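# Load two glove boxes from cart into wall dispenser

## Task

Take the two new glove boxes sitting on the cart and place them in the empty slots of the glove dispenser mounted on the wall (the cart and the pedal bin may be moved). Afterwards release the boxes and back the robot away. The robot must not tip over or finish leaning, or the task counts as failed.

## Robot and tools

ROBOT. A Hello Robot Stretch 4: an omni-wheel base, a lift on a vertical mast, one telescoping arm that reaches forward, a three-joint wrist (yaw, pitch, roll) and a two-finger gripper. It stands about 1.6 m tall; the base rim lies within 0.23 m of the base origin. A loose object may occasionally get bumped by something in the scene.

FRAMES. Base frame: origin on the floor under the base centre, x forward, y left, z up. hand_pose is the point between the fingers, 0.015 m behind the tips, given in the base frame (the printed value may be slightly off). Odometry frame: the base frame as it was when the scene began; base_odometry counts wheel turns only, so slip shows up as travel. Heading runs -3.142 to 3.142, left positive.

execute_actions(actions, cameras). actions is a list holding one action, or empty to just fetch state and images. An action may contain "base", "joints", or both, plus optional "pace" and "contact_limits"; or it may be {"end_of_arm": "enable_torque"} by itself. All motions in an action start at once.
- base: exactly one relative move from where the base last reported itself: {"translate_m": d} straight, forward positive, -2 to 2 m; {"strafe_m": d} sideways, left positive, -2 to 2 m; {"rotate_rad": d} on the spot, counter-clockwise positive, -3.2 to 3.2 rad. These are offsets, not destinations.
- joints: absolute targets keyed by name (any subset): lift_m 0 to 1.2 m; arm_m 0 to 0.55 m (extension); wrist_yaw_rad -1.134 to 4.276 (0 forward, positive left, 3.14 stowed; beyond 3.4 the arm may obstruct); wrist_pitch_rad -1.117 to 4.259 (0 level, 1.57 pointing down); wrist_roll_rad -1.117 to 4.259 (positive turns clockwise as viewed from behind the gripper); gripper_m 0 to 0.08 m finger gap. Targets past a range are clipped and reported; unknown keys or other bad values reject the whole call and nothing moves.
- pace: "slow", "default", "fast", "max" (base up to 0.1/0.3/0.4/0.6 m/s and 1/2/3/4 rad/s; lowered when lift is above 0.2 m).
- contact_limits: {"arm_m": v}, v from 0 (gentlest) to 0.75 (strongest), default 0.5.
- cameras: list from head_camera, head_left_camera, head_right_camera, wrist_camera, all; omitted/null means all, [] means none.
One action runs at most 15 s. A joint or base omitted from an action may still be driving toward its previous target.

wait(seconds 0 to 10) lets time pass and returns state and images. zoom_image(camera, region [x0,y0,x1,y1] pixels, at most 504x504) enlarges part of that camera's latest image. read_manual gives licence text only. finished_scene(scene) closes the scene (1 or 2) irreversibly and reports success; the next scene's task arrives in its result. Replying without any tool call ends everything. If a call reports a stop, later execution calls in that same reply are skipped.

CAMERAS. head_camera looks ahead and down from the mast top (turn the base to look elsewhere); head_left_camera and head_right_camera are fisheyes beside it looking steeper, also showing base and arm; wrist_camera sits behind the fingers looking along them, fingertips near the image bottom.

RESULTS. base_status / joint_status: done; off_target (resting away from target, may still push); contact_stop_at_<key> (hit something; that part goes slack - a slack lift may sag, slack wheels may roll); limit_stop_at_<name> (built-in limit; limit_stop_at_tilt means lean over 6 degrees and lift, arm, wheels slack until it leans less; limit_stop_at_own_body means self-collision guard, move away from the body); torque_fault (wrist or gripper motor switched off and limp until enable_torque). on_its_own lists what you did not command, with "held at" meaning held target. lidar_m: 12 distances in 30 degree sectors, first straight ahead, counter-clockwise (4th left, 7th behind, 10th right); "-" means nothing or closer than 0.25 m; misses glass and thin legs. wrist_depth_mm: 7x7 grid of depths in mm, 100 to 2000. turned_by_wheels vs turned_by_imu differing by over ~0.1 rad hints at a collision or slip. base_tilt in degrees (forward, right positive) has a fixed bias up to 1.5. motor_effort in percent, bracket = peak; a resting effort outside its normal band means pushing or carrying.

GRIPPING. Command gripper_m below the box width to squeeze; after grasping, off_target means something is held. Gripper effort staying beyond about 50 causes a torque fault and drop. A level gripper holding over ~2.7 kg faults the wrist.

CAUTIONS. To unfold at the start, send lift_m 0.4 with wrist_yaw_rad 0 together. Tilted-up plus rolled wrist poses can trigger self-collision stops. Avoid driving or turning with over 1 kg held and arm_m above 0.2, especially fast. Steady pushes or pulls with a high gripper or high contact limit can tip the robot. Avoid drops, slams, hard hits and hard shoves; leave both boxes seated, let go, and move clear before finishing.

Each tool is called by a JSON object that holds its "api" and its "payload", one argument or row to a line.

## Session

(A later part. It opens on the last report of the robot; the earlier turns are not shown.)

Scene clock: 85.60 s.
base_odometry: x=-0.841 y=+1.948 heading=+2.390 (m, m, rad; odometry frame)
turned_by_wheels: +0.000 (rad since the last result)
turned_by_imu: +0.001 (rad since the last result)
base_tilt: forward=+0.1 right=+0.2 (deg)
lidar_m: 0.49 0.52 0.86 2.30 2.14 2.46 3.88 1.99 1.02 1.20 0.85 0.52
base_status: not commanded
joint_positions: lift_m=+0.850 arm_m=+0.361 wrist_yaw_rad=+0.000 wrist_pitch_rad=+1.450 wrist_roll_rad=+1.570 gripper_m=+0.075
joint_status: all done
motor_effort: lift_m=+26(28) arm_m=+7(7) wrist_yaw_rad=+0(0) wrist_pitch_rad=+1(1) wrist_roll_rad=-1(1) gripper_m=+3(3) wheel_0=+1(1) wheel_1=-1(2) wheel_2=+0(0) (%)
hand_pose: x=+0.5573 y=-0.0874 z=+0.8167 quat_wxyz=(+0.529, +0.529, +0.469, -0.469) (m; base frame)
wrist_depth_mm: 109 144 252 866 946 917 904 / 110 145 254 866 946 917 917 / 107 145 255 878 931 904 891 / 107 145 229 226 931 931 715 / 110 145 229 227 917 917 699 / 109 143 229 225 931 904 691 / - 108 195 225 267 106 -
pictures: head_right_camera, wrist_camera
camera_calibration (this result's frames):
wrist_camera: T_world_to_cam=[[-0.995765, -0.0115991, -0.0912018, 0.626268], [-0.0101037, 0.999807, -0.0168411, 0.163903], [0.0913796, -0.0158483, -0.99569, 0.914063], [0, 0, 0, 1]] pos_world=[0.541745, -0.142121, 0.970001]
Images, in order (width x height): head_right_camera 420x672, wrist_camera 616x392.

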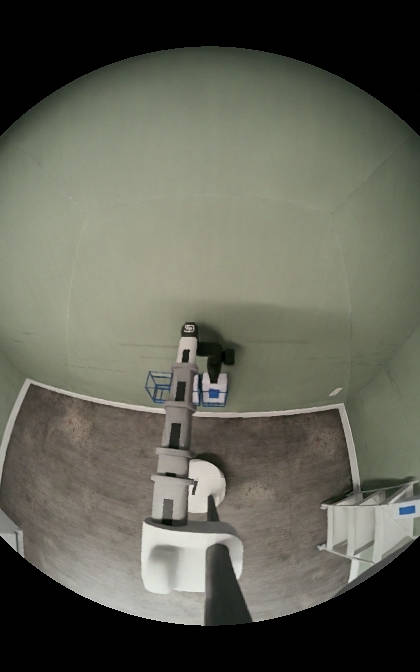

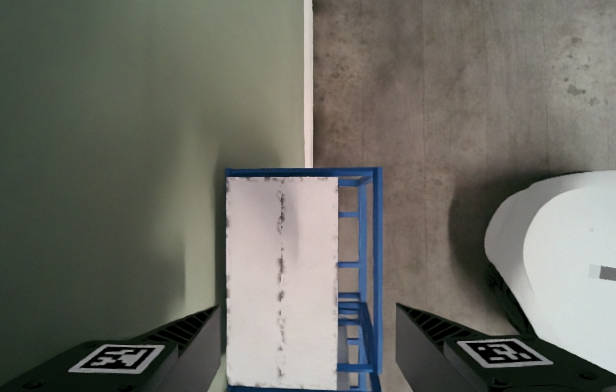

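{"api": "execute_actions", "payload": {
  "actions": [
    {"base": {"translate_m": -0.42}, "joints": {"arm_m": 0.05, "wrist_pitch_rad": 1.57, "gripper_m": 0.08}, "pace": "fast"}
  ],
  "cameras": []
}}

{"api": "execute_actions", "payload": {
  "actions": [
    {"base": {"rotate_rad": -1.57}, "pace": "fast"}
  ],
  "cameras": []
}}

{"api": "execute_actions", "payload": {
  "actions": [
    {"base": {"translate_m": 0.67}, "joints": {"lift_m": 1.1}, "pace": "fast"}
  ],
  "cameras": []
}}

{"api": "execute_actions", "payload": {
  "actions": [
    {"joints": {"arm_m": 0.35}, "pace": "fast"}
  ]
}}

Scene clock: 90.40 s.
base_odometry: x=-0.534 y=+1.662 heading=+2.390 (m, m, rad; odometry frame)
turned_by_wheels: +0.000 (rad since the last result)
turned_by_imu: +0.003 (rad since the last result)
base_tilt: forward=+0.1 right=+0.3 (deg)
lidar_m: 0.90 0.97 1.47 2.30 1.92 2.45 3.34 1.99 1.03 0.97 1.45 1.06
base_status: done
joint_positions: lift_m=+0.850 arm_m=+0.051 wrist_yaw_rad=+0.000 wrist_pitch_rad=+1.570 wrist_roll_rad=+1.570 gripper_m=+0.080
joint_status: all done
motor_effort: lift_m=+26(27) arm_m=-7(8) wrist_yaw_rad=-1(1) wrist_pitch_rad=+0(2) wrist_roll_rad=-1(2) gripper_m=+3(4) wheel_0=-1(6) wheel_1=+0(5) wheel_2=-2(10) (%)
hand_pose: x=+0.2222 y=-0.0874 z=+0.8152 quat_wxyz=(+0.500, +0.500, +0.500, -0.500) (m; base frame)
wrist_depth_mm: 917 931 960 960 960 976 976 / 904 917 946 946 960 976 960 / 931 931 931 960 946 960 960 / 917 917 931 946 750 976 991 / 931 946 960 759 750 750 707 / 931 946 931 946 750 768 976 / 931 108 946 946 750 107 -
pictures: none
No camera images: the call's "cameras" was empty. Leave "cameras" out to get every camera's image.

Scene clock: 92.43 s.
base_odometry: x=-0.534 y=+1.662 heading=+0.820 (m, m, rad; odometry frame)
turned_by_wheels: -1.570 (rad since the last result)
turned_by_imu: -1.560 (rad since the last result)
base_tilt: forward=+0.1 right=+0.3 (deg)
lidar_m: 0.97 1.44 1.06 0.90 0.97 1.46 2.32 1.89 2.41 3.24 2.04 1.00
base_status: done
joint_positions: lift_m=+0.850 arm_m=+0.051 wrist_yaw_rad=+0.000 wrist_pitch_rad=+1.570 wrist_roll_rad=+1.570 gripper_m=+0.080
joint_status: not commanded
motor_effort: lift_m=+26(26) arm_m=-7(7) wrist_yaw_rad=+0(0) wrist_pitch_rad=+1(1) wrist_roll_rad=-1(1) gripper_m=+3(4) wheel_0=+0(7) wheel_1=-1(6) wheel_2=+0(6) (%)
hand_pose: x=+0.2223 y=-0.0874 z=+0.8152 quat_wxyz=(+0.500, +0.500, +0.500, -0.500) (m; base frame)
wrist_depth_mm: 917 946 931 960 960 976 960 / 917 931 960 946 946 976 976 / 917 931 946 960 960 960 976 / 917 931 946 946 741 960 976 / 931 946 931 759 750 759 715 / 931 931 931 931 732 759 960 / 917 108 946 960 750 107 -
pictures: none
No camera images: the call's "cameras" was empty. Leave "cameras" out to get every camera's image.

Scene clock: 95.57 s.
base_odometry: x=-0.077 y=+2.152 heading=+0.820 (m, m, rad; odometry frame)
turned_by_wheels: +0.000 (rad since the last result)
turned_by_imu: -0.001 (rad since the last result)
base_tilt: forward=+0.1 right=+0.2 (deg)
lidar_m: 0.31 0.31 1.02 1.02 1.05 1.36 3.02 2.50 3.34 2.92 1.06 0.34
base_status: done
joint_positions: lift_m=+1.100 arm_m=+0.051 wrist_yaw_rad=+0.000 wrist_pitch_rad=+1.570 wrist_roll_rad=+1.570 gripper_m=+0.080
joint_status: all done
motor_effort: lift_m=+26(26) arm_m=-7(7) wrist_yaw_rad=+0(1) wrist_pitch_rad=+1(1) wrist_roll_rad=-2(1) gripper_m=+3(3) wheel_0=-1(6) wheel_1=-1(6) wheel_2=+2(11) (%)
hand_pose: x=+0.2223 y=-0.0874 z=+1.0652 quat_wxyz=(+0.500, +0.500, +0.500, -0.500) (m; base frame)
wrist_depth_mm: 831 1182 1160 1182 1205 1205 1229 / 535 535 1182 1182 1205 1205 1255 / 539 544 750 1182 1182 1229 1229 / 535 539 741 1182 991 1229 1255 / 530 535 723 991 976 1229 820 / 439 535 778 1182 976 1182 1229 / 402 108 640 1182 1182 107 -
pictures: none
No camera images: the call's "cameras" was empty. Leave "cameras" out to get every camera's image.

Scene clock: 97.27 s.
base_odometry: x=-0.077 y=+2.152 heading=+0.820 (m, m, rad; odometry frame)
turned_by_wheels: +0.000 (rad since the last result)
turned_by_imu: +0.001 (rad since the last result)
base_tilt: forward=+0.1 right=+0.3 (deg)
lidar_m: 0.30 0.33 1.03 1.01 1.07 1.37 3.01 2.51 3.35 2.92 1.08 0.32
base_status: not commanded
joint_positions: lift_m=+1.100 arm_m=+0.349 wrist_yaw_rad=+0.000 wrist_pitch_rad=+1.570 wrist_roll_rad=+1.570 gripper_m=+0.080
joint_status: all done
motor_effort: lift_m=+26(26) arm_m=+7(7) wrist_yaw_rad=+0(3) wrist_pitch_rad=+1(1) wrist_roll_rad=-1(1) gripper_m=+3(3) wheel_0=+0(1) wheel_1=+0(0) wheel_2=+1(2) (%)
hand_pose: x=+0.5199 y=-0.0874 z=+1.0652 quat_wxyz=(+0.501, +0.500, +0.500, -0.499) (m; base frame)
wrist_depth_mm: 368 554 1182 1182 1205 1182 1205 / 359 512 544 549 554 1205 1229 / 359 554 539 544 554 1182 1255 / 359 549 535 544 549 991 1255 / 355 544 544 554 549 1008 1229 / 351 504 309 544 544 1025 1229 / 322 108 309 535 544 107 -
pictures: head_camera, head_left_camera, head_right_camera, wrist_camera
camera_calibration (this result's frames):
wrist_camera: T_world_to_cam=[[-0.999526, -0.0119929, 0.0283517, 0.486271], [-0.0124366, 0.999802, -0.0155259, 0.167524], [-0.0281599, -0.0158712, -0.999477, 1.23109], [0, 0, 0, 1]] pos_world=[0.522792, -0.14212, 1.21926]
Images, in order (width x height): head_camera 420x560, head_left_camera 420x672, head_right_camera 420x672, wrist_camera 616x392.

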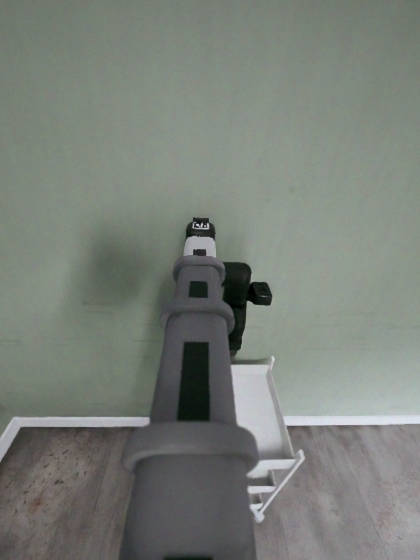

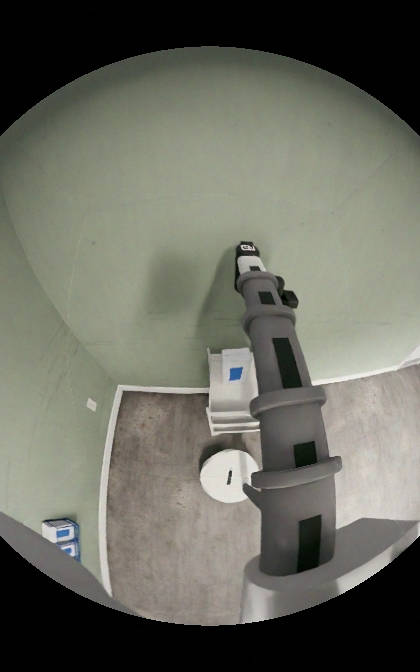

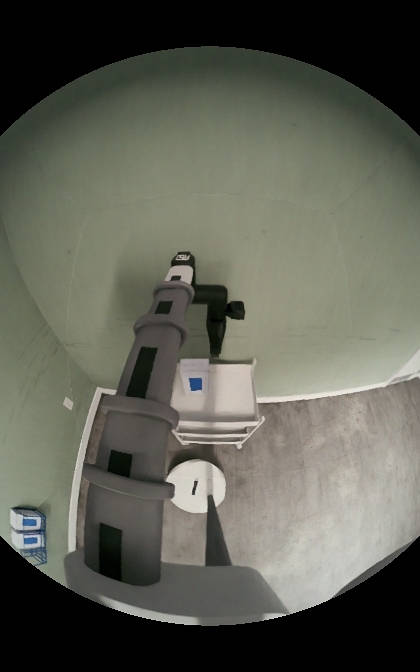

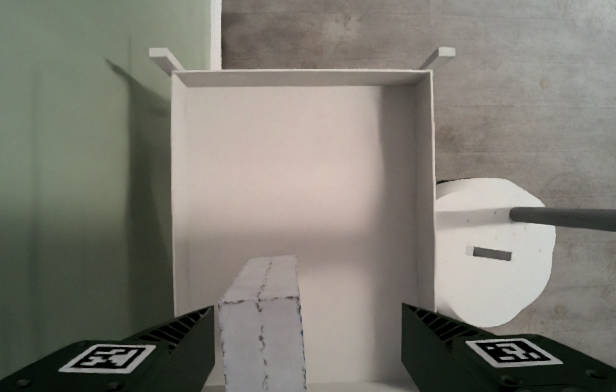

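{"api": "execute_actions", "payload": {
  "actions": [
    {"base": {"strafe_m": 0.085}, "joints": {"arm_m": 0.385, "lift_m": 1.03}}
  ],
  "cameras": ["wrist_camera", "head_right_camera"]
}}

Scene clock: 99.47 s.
base_odometry: x=-0.139 y=+2.210 heading=+0.820 (m, m, rad; odometry frame)
turned_by_wheels: +0.000 (rad since the last result)
turned_by_imu: +0.001 (rad since the last result)
base_tilt: forward=+0.1 right=+0.3 (deg)
lidar_m: 0.30 0.74 0.96 0.92 0.98 1.29 3.02 2.55 3.36 2.94 0.48 0.33
base_status: done
joint_positions: lift_m=+1.030 arm_m=+0.384 wrist_yaw_rad=+0.000 wrist_pitch_rad=+1.570 wrist_roll_rad=+1.570 gripper_m=+0.080
joint_status: all done
motor_effort: lift_m=+17(29) arm_m=+7(7) wrist_yaw_rad=-2(2) wrist_pitch_rad=+2(1) wrist_roll_rad=+0(1) gripper_m=+2(5) wheel_0=+0(9) wheel_1=+1(7) wheel_2=+0(1) (%)
hand_pose: x=+0.5548 y=-0.0874 z=+0.9959 quat_wxyz=(+0.500, +0.500, +0.500, -0.500) (m; base frame)
wrist_depth_mm: 310 466 477 480 484 809 1182 / 303 466 480 480 492 484 1182 / 304 466 473 480 484 484 1160 / 304 469 473 243 480 488 946 / 303 462 477 244 484 492 946 / 298 427 473 242 480 484 1182 / 274 108 433 241 413 107 -
pictures: head_right_camera, wrist_camera
camera_calibration (this result's frames):
wrist_camera: T_world_to_cam=[[-0.999524, -0.0118238, 0.0284953, 0.523031], [-0.0122697, 0.999804, -0.0155242, 0.166789], [-0.0283062, -0.0158664, -0.999473, 1.16295], [0, 0, 0, 1]] pos_world=[0.557747, -0.142121, 1.15002]
Images, in order (width x height): head_right_camera 420x672, wrist_camera 616x392.

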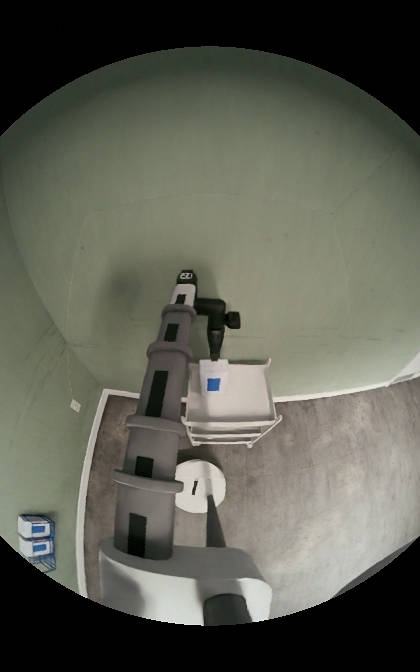

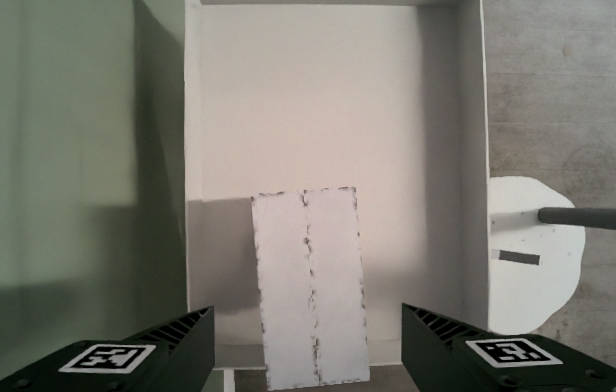

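{"api": "execute_actions", "payload": {
  "actions": [
    {"joints": {"arm_m": 0.380, "wrist_roll_rad": 1.488, "lift_m": 0.985}}
  ],
  "cameras": ["wrist_camera"]
}}

Scene clock: 102.13 s.
base_odometry: x=-0.139 y=+2.210 heading=+0.820 (m, m, rad; odometry frame)
turned_by_wheels: +0.000 (rad since the last result)
turned_by_imu: +0.001 (rad since the last result)
base_tilt: forward=+0.1 right=+0.3 (deg)
lidar_m: 0.31 0.75 0.97 0.92 0.97 1.29 3.00 2.55 3.35 2.92 0.48 0.34
base_status: not commanded
joint_positions: lift_m=+0.985 arm_m=+0.381 wrist_yaw_rad=+0.000 wrist_pitch_rad=+1.570 wrist_roll_rad=+1.488 gripper_m=+0.080
joint_status: all done
motor_effort: lift_m=+16(16) arm_m=-7(7) wrist_yaw_rad=-1(1) wrist_pitch_rad=+1(1) wrist_roll_rad=-2(4) gripper_m=+3(3) wheel_0=+0(0) wheel_1=+0(0) wheel_2=+0(0) (%)
hand_pose: x=+0.5523 y=-0.0874 z=+0.9510 quat_wxyz=(+0.520, +0.479, +0.520, -0.479) (m; base frame)
wrist_depth_mm: 289 421 433 442 439 439 1098 / 289 439 430 436 442 439 1138 / 296 449 430 433 439 445 1138 / 298 462 427 199 436 439 1118 / 304 466 427 198 439 439 891 / 307 439 430 197 199 439 904 / 285 108 197 198 198 107 -
pictures: wrist_camera
camera_calibration (this result's frames):
wrist_camera: T_world_to_cam=[[-0.995243, -0.0931267, 0.0286091, 0.512216], [-0.0935977, 0.995488, -0.0155889, 0.210664], [-0.0270283, -0.0181925, -0.999469, 1.11701], [0, 0, 0, 1]] pos_world=[0.559688, -0.141691, 1.10505]
Images, in order (width x height): wrist_camera 616x392.

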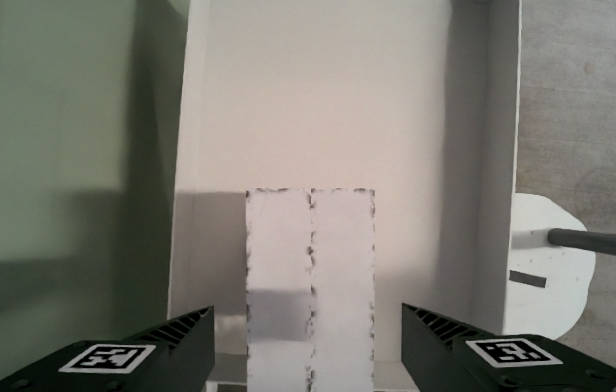

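{"api": "execute_actions", "payload": {
  "actions": [
    {"joints": {"arm_m": 0.377, "lift_m": 0.924}, "pace": "slow"}
  ],
  "cameras": ["wrist_camera"]
}}

Scene clock: 104.23 s.
base_odometry: x=-0.139 y=+2.210 heading=+0.820 (m, m, rad; odometry frame)
turned_by_wheels: +0.000 (rad since the last result)
turned_by_imu: +0.001 (rad since the last result)
base_tilt: forward=+0.1 right=+0.3 (deg)
lidar_m: 0.31 0.76 0.98 0.92 0.99 1.32 3.01 2.54 3.34 2.94 0.44 0.34
base_status: not commanded
joint_positions: lift_m=+0.924 arm_m=+0.378 wrist_yaw_rad=+0.000 wrist_pitch_rad=+1.570 wrist_roll_rad=+1.488 gripper_m=+0.080
joint_status: all done
motor_effort: lift_m=+16(19) arm_m=-7(7) wrist_yaw_rad=-1(1) wrist_pitch_rad=+1(0) wrist_roll_rad=-2(2) gripper_m=+3(3) wheel_0=+1(1) wheel_1=+0(0) wheel_2=+0(0) (%)
hand_pose: x=+0.5494 y=-0.0874 z=+0.8900 quat_wxyz=(+0.520, +0.479, +0.520, -0.479) (m; base frame)
wrist_depth_mm: 293 402 370 375 377 379 1078 / 294 387 373 375 379 379 1025 / 300 394 370 373 377 379 1060 / 306 399 370 137 375 382 842 / 309 379 136 137 138 379 842 / 312 389 136 138 138 379 831 / 287 108 136 137 137 107 -
pictures: wrist_camera
camera_calibration (this result's frames):
wrist_camera: T_world_to_cam=[[-0.995243, -0.093131, 0.0286092, 0.511017], [-0.0936021, 0.995488, -0.0155889, 0.209439], [-0.0270283, -0.0181926, -0.999469, 1.05598], [0, 0, 0, 1]] pos_world=[0.556732, -0.141691, 1.04406]
Images, in order (width x height): wrist_camera 616x392.

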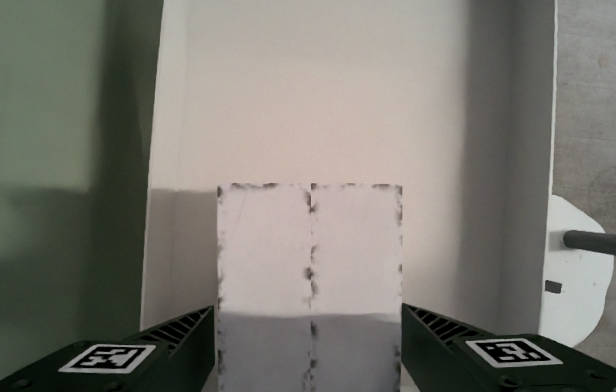

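{"api": "execute_actions", "payload": {
  "actions": [
    {"joints": {"gripper_m": 0.05}}
  ],
  "cameras": []
}}

{"api": "execute_actions", "payload": {
  "actions": [
    {"joints": {"lift_m": 1.06}}
  ],
  "cameras": ["wrist_camera", "head_right_camera"]
}}

Scene clock: 105.57 s.
base_odometry: x=-0.139 y=+2.210 heading=+0.820 (m, m, rad; odometry frame)
turned_by_wheels: +0.000 (rad since the last result)
turned_by_imu: +0.001 (rad since the last result)
base_tilt: forward=+0.1 right=+0.3 (deg)
lidar_m: 0.31 0.75 0.98 0.94 0.97 1.29 3.03 2.56 3.35 2.93 0.47 0.31
base_status: not commanded
joint_positions: lift_m=+0.924 arm_m=+0.378 wrist_yaw_rad=+0.000 wrist_pitch_rad=+1.570 wrist_roll_rad=+1.488 gripper_m=+0.061
joint_status: gripper_m off_target (ended at +0.061, target +0.050)
on_its_own: gripper_m is held at +0.057, not at your +0.050, by its contact guard: the fingers met something
motor_effort: lift_m=+16(16) arm_m=-7(7) wrist_yaw_rad=-2(2) wrist_pitch_rad=+0(0) wrist_roll_rad=-2(2) gripper_m=-26(28) wheel_0=+0(1) wheel_1=+0(0) wheel_2=+0(0) (%)
hand_pose: x=+0.5494 y=-0.0874 z=+0.8900 quat_wxyz=(+0.520, +0.479, +0.520, -0.479) (m; base frame)
wrist_depth_mm: 293 402 370 373 379 382 1042 / 291 387 370 375 377 379 1042 / 301 392 370 377 379 382 1025 / 304 404 370 138 377 382 854 / 310 387 137 137 138 379 831 / 310 384 136 137 138 377 820 / 306 105 134 137 138 - 931
pictures: none
No camera images: the call's "cameras" was empty. Leave "cameras" out to get every camera's image.

Scene clock: 107.20 s.
base_odometry: x=-0.139 y=+2.210 heading=+0.820 (m, m, rad; odometry frame)
turned_by_wheels: +0.000 (rad since the last result)
turned_by_imu: +0.001 (rad since the last result)
base_tilt: forward=+0.1 right=+0.3 (deg)
lidar_m: 0.31 0.75 0.97 0.93 0.97 1.29 3.00 2.53 3.33 2.90 0.46 0.33
base_status: not commanded
joint_positions: lift_m=+1.059 arm_m=+0.378 wrist_yaw_rad=+0.000 wrist_pitch_rad=+1.570 wrist_roll_rad=+1.488 gripper_m=+0.061
joint_status: all done
on_its_own: gripper_m is held at +0.057, not at your +0.050, by its contact guard: the fingers met something
motor_effort: lift_m=+28(32) arm_m=-7(7) wrist_yaw_rad=-1(0) wrist_pitch_rad=+1(3) wrist_roll_rad=-2(2) gripper_m=-25(26) wheel_0=+0(0) wheel_1=+0(1) wheel_2=+0(0) (%)
hand_pose: x=+0.5494 y=-0.0874 z=+1.0250 quat_wxyz=(+0.520, +0.479, +0.520, -0.479) (m; base frame)
wrist_depth_mm: 296 433 512 512 512 521 1205 / 294 445 500 508 517 1182 1182 / 300 462 504 504 512 1182 1229 / 304 469 439 137 517 960 1182 / 310 480 137 137 138 976 976 / 315 484 136 137 138 960 1182 / 306 105 134 137 138 - 1205
pictures: head_right_camera, wrist_camera
camera_calibration (this result's frames):
wrist_camera: T_world_to_cam=[[-0.995245, -0.0931475, 0.0284747, 0.50731], [-0.0936164, 0.995486, -0.0156015, 0.211566], [-0.0268929, -0.0181931, -0.999473, 1.19085], [0, 0, 0, 1]] pos_world=[0.556729, -0.141691, 1.17908]
Images, in order (width x height): head_right_camera 420x672, wrist_camera 616x392.

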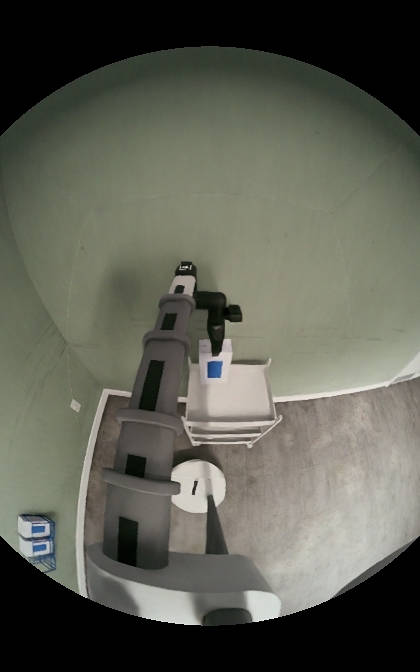

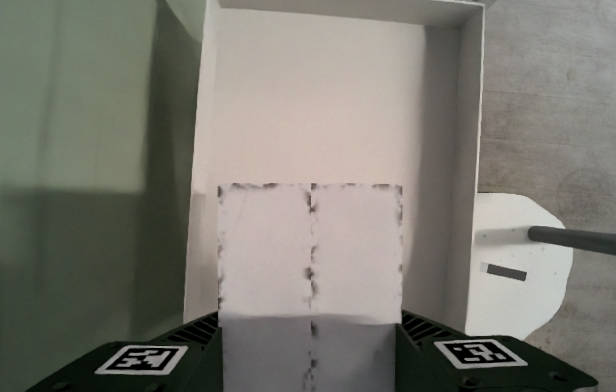

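{"api": "execute_actions", "payload": {
  "actions": [
    {"base": {"translate_m": -0.957}, "joints": {"arm_m": 0.05, "wrist_roll_rad": 1.57}}
  ],
  "cameras": []
}}

{"api": "execute_actions", "payload": {
  "actions": [
    {"base": {"rotate_rad": 1.57}}
  ],
  "cameras": []
}}

{"api": "execute_actions", "payload": {
  "actions": [
    {"base": {"translate_m": 0.335}, "joints": {"arm_m": 0.28}}
  ]
}}

Scene clock: 112.90 s.
base_odometry: x=-0.792 y=+1.510 heading=+0.820 (m, m, rad; odometry frame)
turned_by_wheels: +0.000 (rad since the last result)
turned_by_imu: +0.004 (rad since the last result)
base_tilt: forward=+0.1 right=+0.3 (deg)
lidar_m: 1.26 1.36 0.83 0.82 0.94 1.34 2.01 1.70 1.99 3.33 2.43 1.32
base_status: done
joint_positions: lift_m=+1.059 arm_m=+0.051 wrist_yaw_rad=+0.000 wrist_pitch_rad=+1.570 wrist_roll_rad=+1.570 gripper_m=+0.061
joint_status: all done
on_its_own: gripper_m is held at +0.057, not at your +0.050, by its contact guard: the fingers met something
motor_effort: lift_m=+28(28) arm_m=-7(8) wrist_yaw_rad=+1(2) wrist_pitch_rad=+2(2) wrist_roll_rad=-1(1) gripper_m=-24(26) wheel_0=+0(6) wheel_1=+0(4) wheel_2=-2(9) (%)
hand_pose: x=+0.2223 y=-0.0874 z=+1.0250 quat_wxyz=(+0.500, +0.500, +0.500, -0.500) (m; base frame)
wrist_depth_mm: 1118 1160 1160 1160 1182 1182 1205 / 1118 1138 1182 1118 1182 1182 1160 / 1138 1118 1138 1160 1182 1182 1205 / 1138 1118 1118 138 831 1160 1205 / 1138 1138 137 137 138 1160 809 / 1138 1118 136 138 138 1160 1205 / 1118 105 134 137 138 - 1205
pictures: none
No camera images: the call's "cameras" was empty. Leave "cameras" out to get every camera's image.

Scene clock: 115.30 s.
base_odometry: x=-0.792 y=+1.510 heading=+2.390 (m, m, rad; odometry frame)
turned_by_wheels: +1.570 (rad since the last result)
turned_by_imu: +1.562 (rad since the last result)
base_tilt: forward=+0.1 right=+0.2 (deg)
lidar_m: 0.82 0.97 1.33 2.03 1.73 2.05 3.48 2.41 1.32 1.27 1.33 0.87
base_status: done
joint_positions: lift_m=+1.060 arm_m=+0.051 wrist_yaw_rad=+0.000 wrist_pitch_rad=+1.570 wrist_roll_rad=+1.570 gripper_m=+0.061
joint_status: not commanded
on_its_own: gripper_m is held at +0.057, not at your +0.050, by its contact guard: the fingers met something
motor_effort: lift_m=+27(27) arm_m=-7(7) wrist_yaw_rad=+0(0) wrist_pitch_rad=+0(1) wrist_roll_rad=-1(1) gripper_m=-27(26) wheel_0=+0(6) wheel_1=-1(6) wheel_2=-1(6) (%)
hand_pose: x=+0.2224 y=-0.0874 z=+1.0251 quat_wxyz=(+0.500, +0.500, +0.500, -0.500) (m; base frame)
wrist_depth_mm: 1098 1138 1138 1160 1182 1160 1160 / 1078 1138 1138 1182 1182 1182 1205 / 1098 1118 1118 1160 1160 1160 1160 / 1060 1160 1160 138 831 1205 1205 / 1060 1138 137 138 138 1182 809 / 1078 1138 137 137 138 1160 1160 / 1025 105 134 137 138 - 1182
pictures: none
No camera images: the call's "cameras" was empty. Leave "cameras" out to get every camera's image.

Scene clock: 117.90 s.
base_odometry: x=-1.037 y=+1.739 heading=+2.390 (m, m, rad; odometry frame)
turned_by_wheels: +0.000 (rad since the last result)
turned_by_imu: +0.000 (rad since the last result)
base_tilt: forward=+0.1 right=+0.3 (deg)
lidar_m: 0.40 0.62 0.87 2.01 1.91 2.06 3.82 2.41 1.31 1.31 0.88 0.41
base_status: done
joint_positions: lift_m=+1.060 arm_m=+0.279 wrist_yaw_rad=+0.000 wrist_pitch_rad=+1.570 wrist_roll_rad=+1.570 gripper_m=+0.061
joint_status: all done
on_its_own: gripper_m is held at +0.057, not at your +0.050, by its contact guard: the fingers met something
motor_effort: lift_m=+27(27) arm_m=+7(8) wrist_yaw_rad=+0(1) wrist_pitch_rad=+0(3) wrist_roll_rad=-1(1) gripper_m=-26(26) wheel_0=+0(7) wheel_1=+2(5) wheel_2=+0(9) (%)
hand_pose: x=+0.4499 y=-0.0874 z=+1.0251 quat_wxyz=(+0.501, +0.500, +0.500, -0.499) (m; base frame)
wrist_depth_mm: 258 389 473 1182 1160 1182 1182 / 255 389 477 1138 1182 1182 1182 / 255 394 433 1160 1182 1182 1182 / 254 394 427 138 976 960 1182 / 256 394 137 137 138 960 1182 / 254 389 137 137 138 960 1182 / 244 105 134 137 138 - 1160
pictures: head_camera, head_left_camera, head_right_camera, wrist_camera
camera_calibration (this result's frames):
wrist_camera: T_world_to_cam=[[-0.999528, -0.0117725, 0.0283603, 0.417472], [-0.0122162, 0.999805, -0.0155257, 0.165932], [-0.028172, -0.0158649, -0.999477, 1.18904], [0, 0, 0, 1]] pos_world=[0.4528, -0.142121, 1.17916]
Images, in order (width x height): head_camera 420x560, head_left_camera 420x672, head_right_camera 420x672, wrist_camera 616x392.

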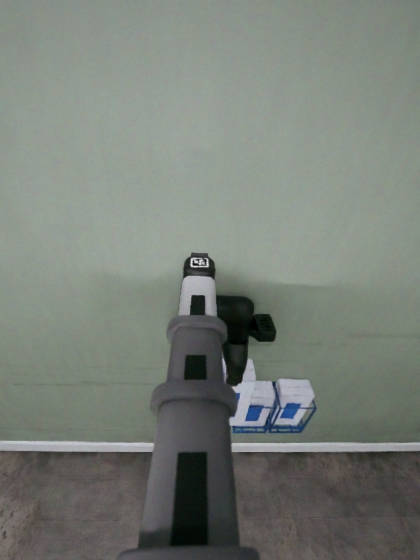

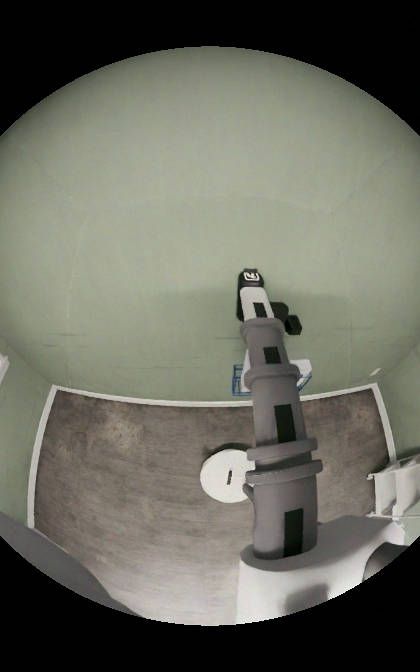

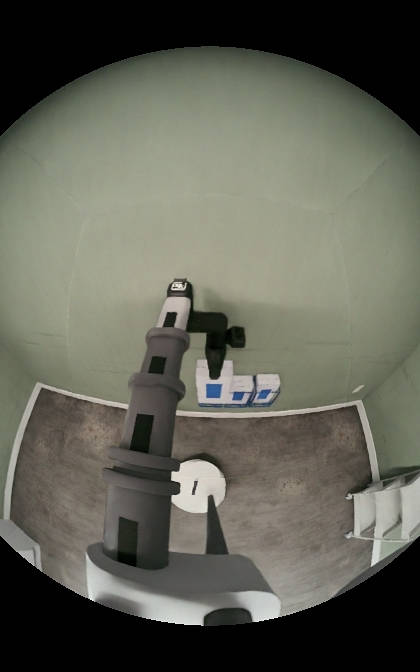

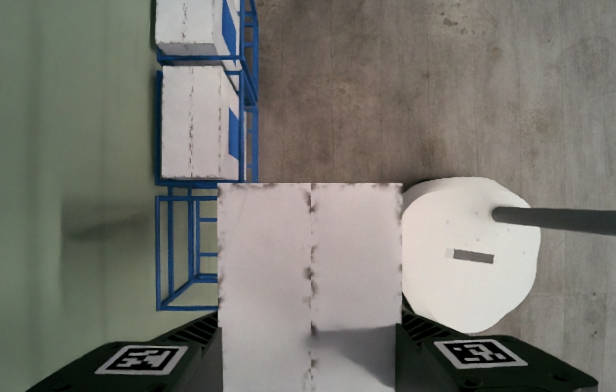

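{"api": "execute_actions", "payload": {
  "actions": [
    {"base": {"strafe_m": 0.007}, "joints": {"arm_m": 0.359, "wrist_pitch_rad": 1.45, "lift_m": 0.985}, "pace": "slow", "contact_limits": {"arm_m": 0.2}}
  ]
}}

{"api": "zoom_image", "payload": {
  "camera": "head_right_camera",
  "region": [170, 330, 260, 420]
}}

Scene clock: 121.00 s.
base_odometry: x=-1.041 y=+1.734 heading=+2.390 (m, m, rad; odometry frame)
turned_by_wheels: +0.000 (rad since the last result)
turned_by_imu: +0.001 (rad since the last result)
base_tilt: forward=+0.1 right=+0.2 (deg)
lidar_m: 0.50 0.61 0.86 2.00 1.91 2.02 3.84 2.40 1.33 1.32 0.85 0.49
base_status: done
joint_positions: lift_m=+0.985 arm_m=+0.358 wrist_yaw_rad=+0.000 wrist_pitch_rad=+1.451 wrist_roll_rad=+1.570 gripper_m=+0.061
joint_status: all done
on_its_own: gripper_m is held at +0.057, not at your +0.050, by its contact guard: the fingers met something
motor_effort: lift_m=+18(31) arm_m=+7(7) wrist_yaw_rad=-1(0) wrist_pitch_rad=-2(4) wrist_roll_rad=-1(0) gripper_m=-26(26) wheel_0=-2(4) wheel_1=+1(6) wheel_2=+0(0) (%)
contact_limits: arm_m 0.2
hand_pose: x=+0.5541 y=-0.0874 z=+0.9523 quat_wxyz=(+0.529, +0.529, +0.469, -0.469) (m; base frame)
wrist_depth_mm: 108 146 258 379 1078 1060 1078 / 108 147 258 362 1078 1060 1042 / 109 146 257 362 1060 1042 1025 / 109 147 196 138 1042 1042 842 / 108 146 136 137 138 878 842 / 108 146 137 137 138 1042 831 / - 105 134 137 138 - 1025
pictures: head_camera, head_left_camera, head_right_camera, wrist_camera
camera_calibration (this result's frames):
wrist_camera: T_world_to_cam=[[-0.995839, -0.0117241, -0.0903752, 0.634664], [-0.0102414, 0.999806, -0.0168519, 0.166242], [0.0905552, -0.0158562, -0.995765, 1.04996], [0, 0, 0, 1]] pos_world=[0.538646, -0.142121, 1.10568]
Images, in order (width x height): head_camera 420x560, head_left_camera 420x672, head_right_camera 420x672, wrist_camera 616x392.

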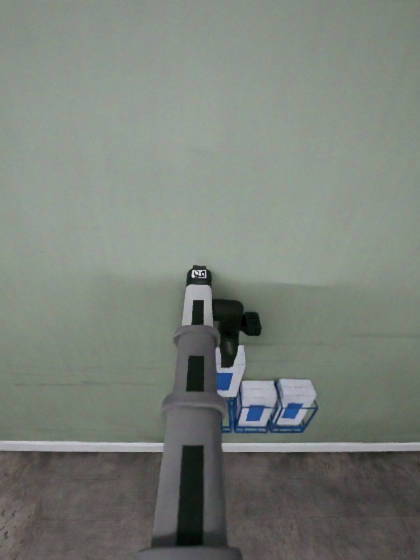

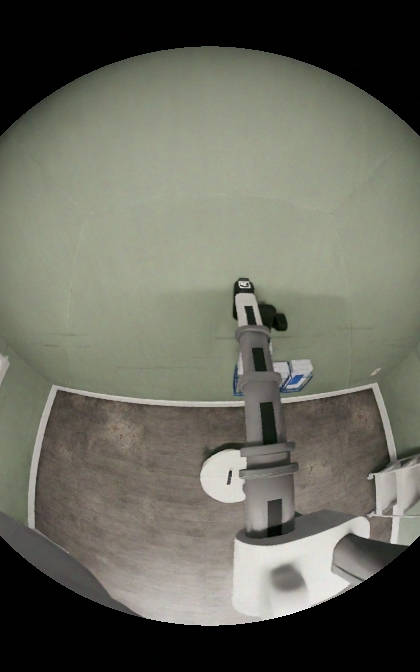

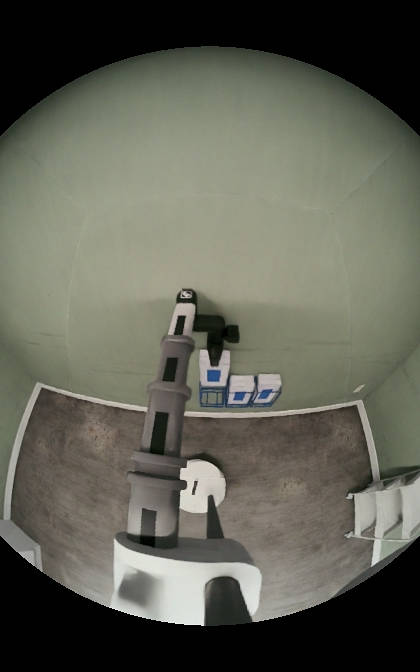

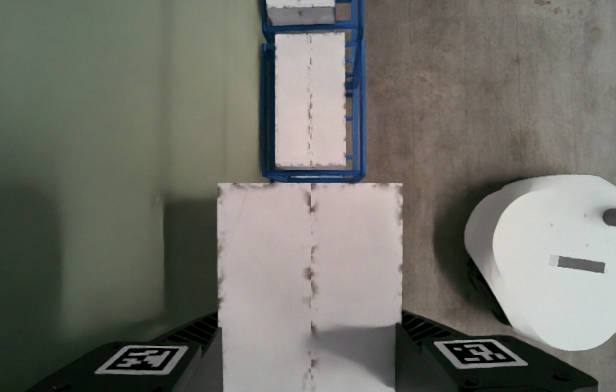

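Region (170, 330, 260, 420) of head_right_camera's 420x672 image, scaled by 5.600, with more detail than that image has.

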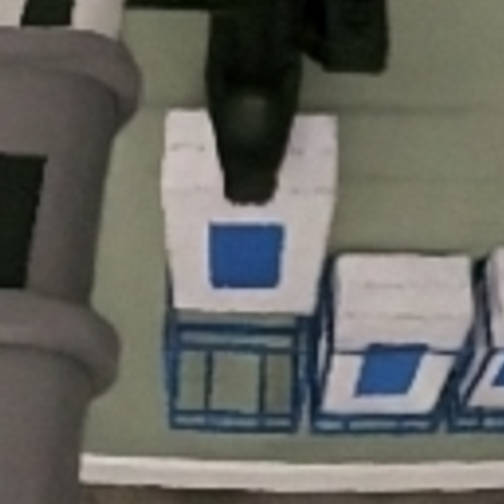

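{"api": "zoom_image", "payload": {
  "camera": "head_right_camera",
  "region": [190, 370, 240, 410]
}}

{"api": "zoom_image", "payload": {
  "camera": "head_camera",
  "region": [200, 340, 290, 440]
}}

Region (190, 370, 240, 410) of head_right_camera's 420x672 image, scaled by 10.080, with more detail than that image has; it fills the top 403 rows of this view, and the rest is white.

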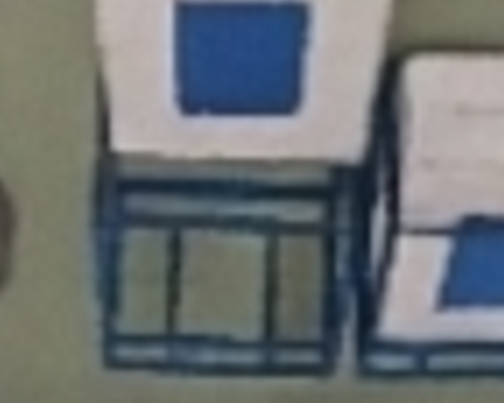

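Region (200, 340, 290, 440) of head_camera's 420x560 image, scaled by 5.040, with more detail than that image has; it fills the left 454 columns of this view, and the rest is white.

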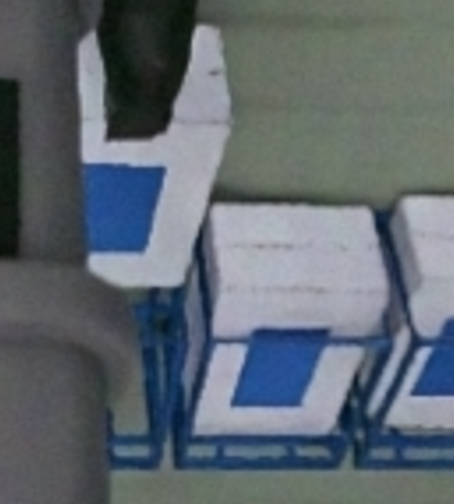

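{"api": "execute_actions", "payload": {
  "actions": [
    {"base": {"strafe_m": 0.0025}, "pace": "slow"}
  ],
  "cameras": ["head_right_camera"]
}}

{"api": "zoom_image", "payload": {
  "camera": "head_right_camera",
  "region": [190, 370, 240, 410]
}}

Scene clock: 123.70 s.
base_odometry: x=-1.043 y=+1.732 heading=+2.390 (m, m, rad; odometry frame)
turned_by_wheels: +0.000 (rad since the last result)
turned_by_imu: +0.001 (rad since the last result)
base_tilt: forward=+0.1 right=+0.2 (deg)
lidar_m: 0.49 0.61 0.88 2.00 1.91 2.00 3.84 2.44 1.33 1.32 0.86 0.52
base_status: done
joint_positions: lift_m=+0.985 arm_m=+0.358 wrist_yaw_rad=+0.000 wrist_pitch_rad=+1.451 wrist_roll_rad=+1.570 gripper_m=+0.061
joint_status: not commanded
on_its_own: gripper_m is held at +0.057, not at your +0.050, by its contact guard: the fingers met something
motor_effort: lift_m=+18(18) arm_m=+7(7) wrist_yaw_rad=+0(1) wrist_pitch_rad=-2(3) wrist_roll_rad=-1(1) gripper_m=-26(27) wheel_0=+0(5) wheel_1=+1(4) wheel_2=+0(0) (%)
hand_pose: x=+0.5541 y=-0.0874 z=+0.9523 quat_wxyz=(+0.529, +0.529, +0.469, -0.469) (m; base frame)
wrist_depth_mm: 110 145 257 387 1025 1060 1025 / 108 146 259 359 1078 1042 1042 / 109 147 260 364 1060 1060 1042 / 109 147 196 138 1042 1042 831 / 109 147 137 138 138 878 842 / 108 146 137 137 138 1060 831 / - 105 135 137 137 - 1008
pictures: head_right_camera
Images, in order (width x height): head_right_camera 420x672.

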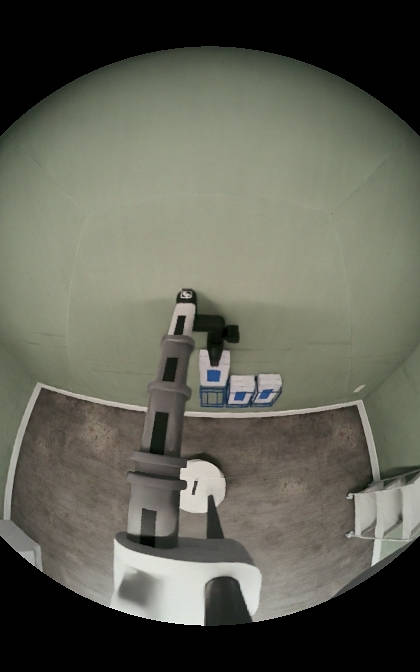

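Region (190, 370, 240, 410) of head_right_camera's 420x672 image, scaled by 10.080, with more detail than that image has; it fills the top 403 rows of this view, and the rest is white.

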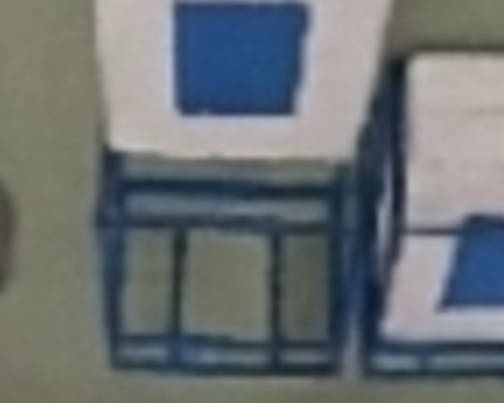

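{"api": "execute_actions", "payload": {
  "actions": [
    {"joints": {"lift_m": 0.92}, "pace": "slow"}
  ],
  "cameras": ["head_right_camera", "wrist_camera"]
}}

{"api": "zoom_image", "payload": {
  "camera": "head_right_camera",
  "region": [180, 345, 250, 410]
}}

Scene clock: 125.53 s.
base_odometry: x=-1.043 y=+1.732 heading=+2.390 (m, m, rad; odometry frame)
turned_by_wheels: +0.000 (rad since the last result)
turned_by_imu: +0.001 (rad since the last result)
base_tilt: forward=+0.1 right=+0.3 (deg)
lidar_m: 0.50 0.61 0.87 2.02 1.91 2.01 3.82 2.40 1.34 1.32 0.87 0.51
base_status: not commanded
joint_positions: lift_m=+0.920 arm_m=+0.358 wrist_yaw_rad=+0.000 wrist_pitch_rad=+1.451 wrist_roll_rad=+1.570 gripper_m=+0.061
joint_status: all done
on_its_own: gripper_m is held at +0.057, not at your +0.050, by its contact guard: the fingers met something
motor_effort: lift_m=+17(19) arm_m=+7(7) wrist_yaw_rad=+1(0) wrist_pitch_rad=-2(3) wrist_roll_rad=-1(1) gripper_m=-27(26) wheel_0=+0(1) wheel_1=+1(1) wheel_2=+0(0) (%)
hand_pose: x=+0.5541 y=-0.0874 z=+0.8873 quat_wxyz=(+0.529, +0.529, +0.469, -0.469) (m; base frame)
wrist_depth_mm: 107 146 257 297 1008 1008 976 / 108 147 259 294 1008 991 976 / 108 147 259 296 976 976 960 / 109 147 196 138 1008 976 768 / 108 147 137 137 138 854 768 / 108 146 137 137 138 976 778 / - 105 134 137 137 - 768
pictures: head_right_camera, wrist_camera
camera_calibration (this result's frames):
wrist_camera: T_world_to_cam=[[-0.995838, -0.0117245, -0.090384, 0.628808], [-0.0102417, 0.999806, -0.016852, 0.165147], [0.090564, -0.0158561, -0.995764, 0.985241], [0, 0, 0, 1]] pos_world=[0.538655, -0.142121, 1.04068]
Images, in order (width x height): head_right_camera 420x672, wrist_camera 616x392.

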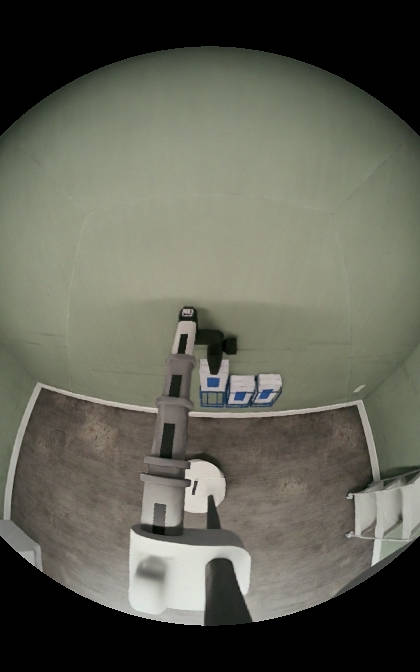

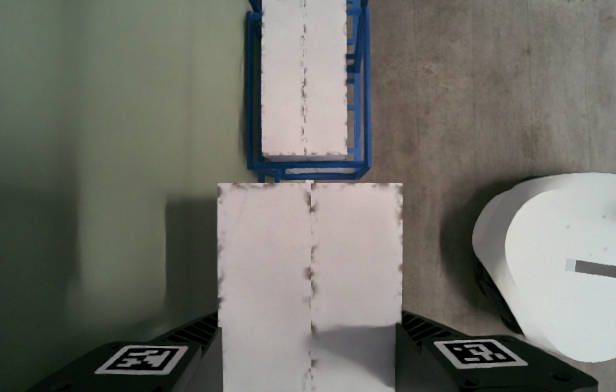

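Region (180, 345, 250, 410) of head_right_camera's 420x672 image, scaled by 7.200, with more detail than that image has; it fills the top 468 rows of this view, and the rest is white.

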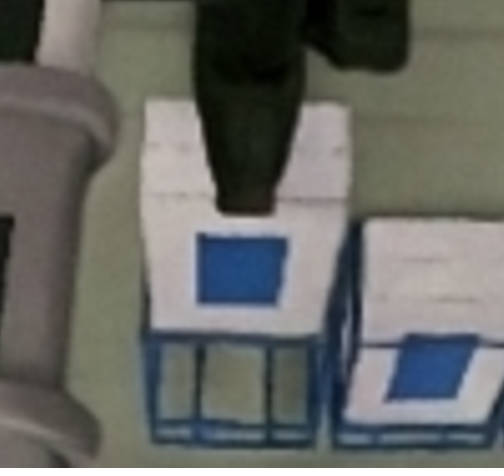

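{"api": "execute_actions", "payload": {
  "actions": [
    {"base": {"strafe_m": -0.002}, "joints": {"lift_m": 0.80}, "pace": "slow"}
  ],
  "cameras": ["head_right_camera", "wrist_camera"]
}}

{"api": "zoom_image", "payload": {
  "camera": "head_right_camera",
  "region": [180, 345, 250, 410]
}}

Scene clock: 128.47 s.
base_odometry: x=-1.042 y=+1.733 heading=+2.390 (m, m, rad; odometry frame)
turned_by_wheels: +0.000 (rad since the last result)
turned_by_imu: +0.001 (rad since the last result)
base_tilt: forward=+0.1 right=+0.3 (deg)
lidar_m: 0.49 0.62 0.86 2.01 1.90 2.04 3.85 2.38 1.34 1.32 0.84 0.51
base_status: done
joint_positions: lift_m=+0.800 arm_m=+0.358 wrist_yaw_rad=+0.000 wrist_pitch_rad=+1.451 wrist_roll_rad=+1.570 gripper_m=+0.061
joint_status: all done
on_its_own: gripper_m is held at +0.057, not at your +0.050, by its contact guard: the fingers met something
motor_effort: lift_m=+18(20) arm_m=+7(7) wrist_yaw_rad=-3(1) wrist_pitch_rad=-2(3) wrist_roll_rad=-1(1) gripper_m=-25(27) wheel_0=-1(4) wheel_1=+0(4) wheel_2=+0(1) (%)
hand_pose: x=+0.5541 y=-0.0874 z=+0.7673 quat_wxyz=(+0.529, +0.529, +0.469, -0.469) (m; base frame)
wrist_depth_mm: 110 146 179 176 878 878 866 / 108 147 179 176 891 891 854 / 109 147 213 209 878 878 866 / 109 148 196 138 878 878 676 / 108 147 137 138 139 878 661 / 108 146 136 137 138 854 661 / - 105 134 137 137 - 661
pictures: head_right_camera, wrist_camera
camera_calibration (this result's frames):
wrist_camera: T_world_to_cam=[[-0.995835, -0.0117246, -0.0904181, 0.617999], [-0.0102413, 0.999806, -0.0168523, 0.163125], [0.0905982, -0.0158561, -0.995761, 0.865729], [0, 0, 0, 1]] pos_world=[0.538662, -0.142121, 0.920687]
Images, in order (width x height): head_right_camera 420x672, wrist_camera 616x392.

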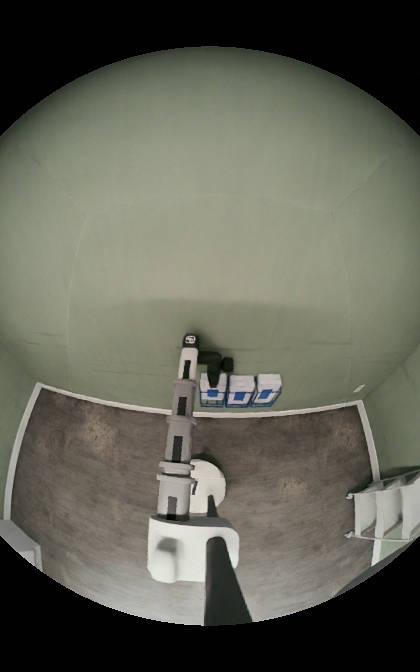

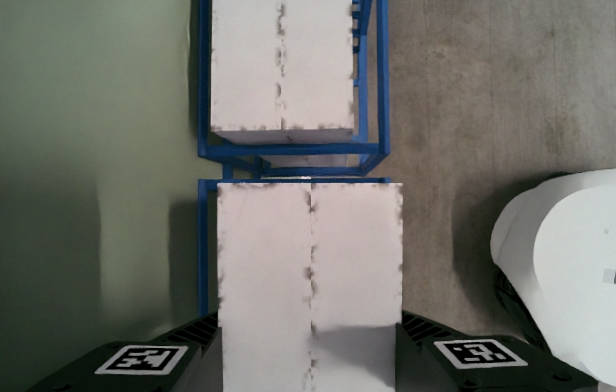

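Region (180, 345, 250, 410) of head_right_camera's 420x672 image, scaled by 7.200, with more detail than that image has; it fills the top 468 rows of this view, and the rest is white.

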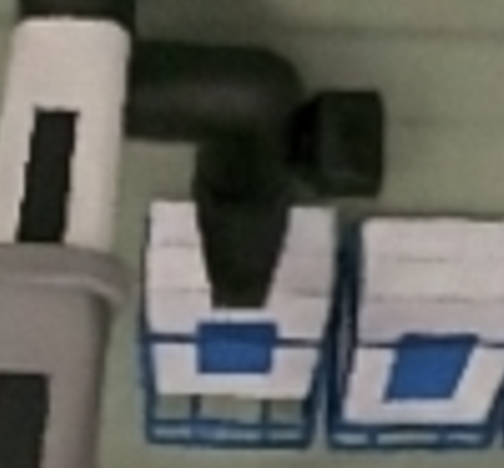

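{"api": "execute_actions", "payload": {
  "actions": [
    {"joints": {"lift_m": 0.768}, "pace": "slow"}
  ],
  "cameras": ["wrist_camera"]
}}

Scene clock: 129.87 s.
base_odometry: x=-1.042 y=+1.733 heading=+2.390 (m, m, rad; odometry frame)
turned_by_wheels: +0.000 (rad since the last result)
turned_by_imu: +0.001 (rad since the last result)
base_tilt: forward=+0.1 right=+0.3 (deg)
lidar_m: 0.50 0.63 0.85 1.99 1.91 2.01 3.85 2.41 1.35 1.30 0.85 0.53
base_status: not commanded
joint_positions: lift_m=+0.768 arm_m=+0.358 wrist_yaw_rad=+0.000 wrist_pitch_rad=+1.451 wrist_roll_rad=+1.570 gripper_m=+0.061
joint_status: all done
on_its_own: gripper_m is held at +0.057, not at your +0.050, by its contact guard: the fingers met something
motor_effort: lift_m=+19(18) arm_m=+7(7) wrist_yaw_rad=+0(0) wrist_pitch_rad=-2(3) wrist_roll_rad=-1(1) gripper_m=-26(27) wheel_0=-1(1) wheel_1=+0(0) wheel_2=+0(0) (%)
hand_pose: x=+0.5541 y=-0.0874 z=+0.7353 quat_wxyz=(+0.529, +0.529, +0.469, -0.469) (m; base frame)
wrist_depth_mm: 110 146 147 144 854 842 842 / 108 147 146 144 854 854 831 / 109 147 185 179 854 842 831 / 109 147 183 138 377 842 661 / 108 147 137 138 139 842 627 / 108 146 137 137 138 831 627 / - 105 134 137 138 - 627
pictures: wrist_camera
camera_calibration (this result's frames):
wrist_camera: T_world_to_cam=[[-0.995836, -0.0117248, -0.0904041, 0.615093], [-0.0102416, 0.999806, -0.0168522, 0.162586], [0.0905841, -0.0158561, -0.995763, 0.833856], [0, 0, 0, 1]] pos_world=[0.538663, -0.142121, 0.88867]
Images, in order (width x height): wrist_camera 616x392.

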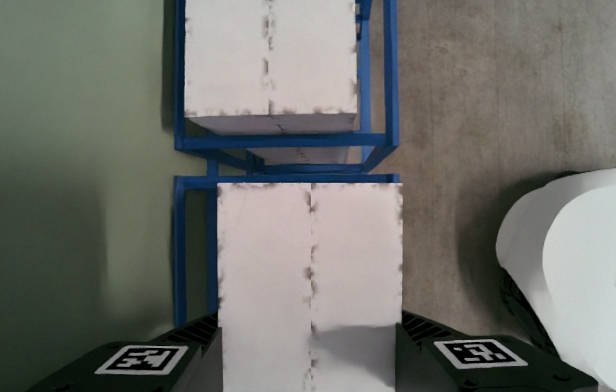

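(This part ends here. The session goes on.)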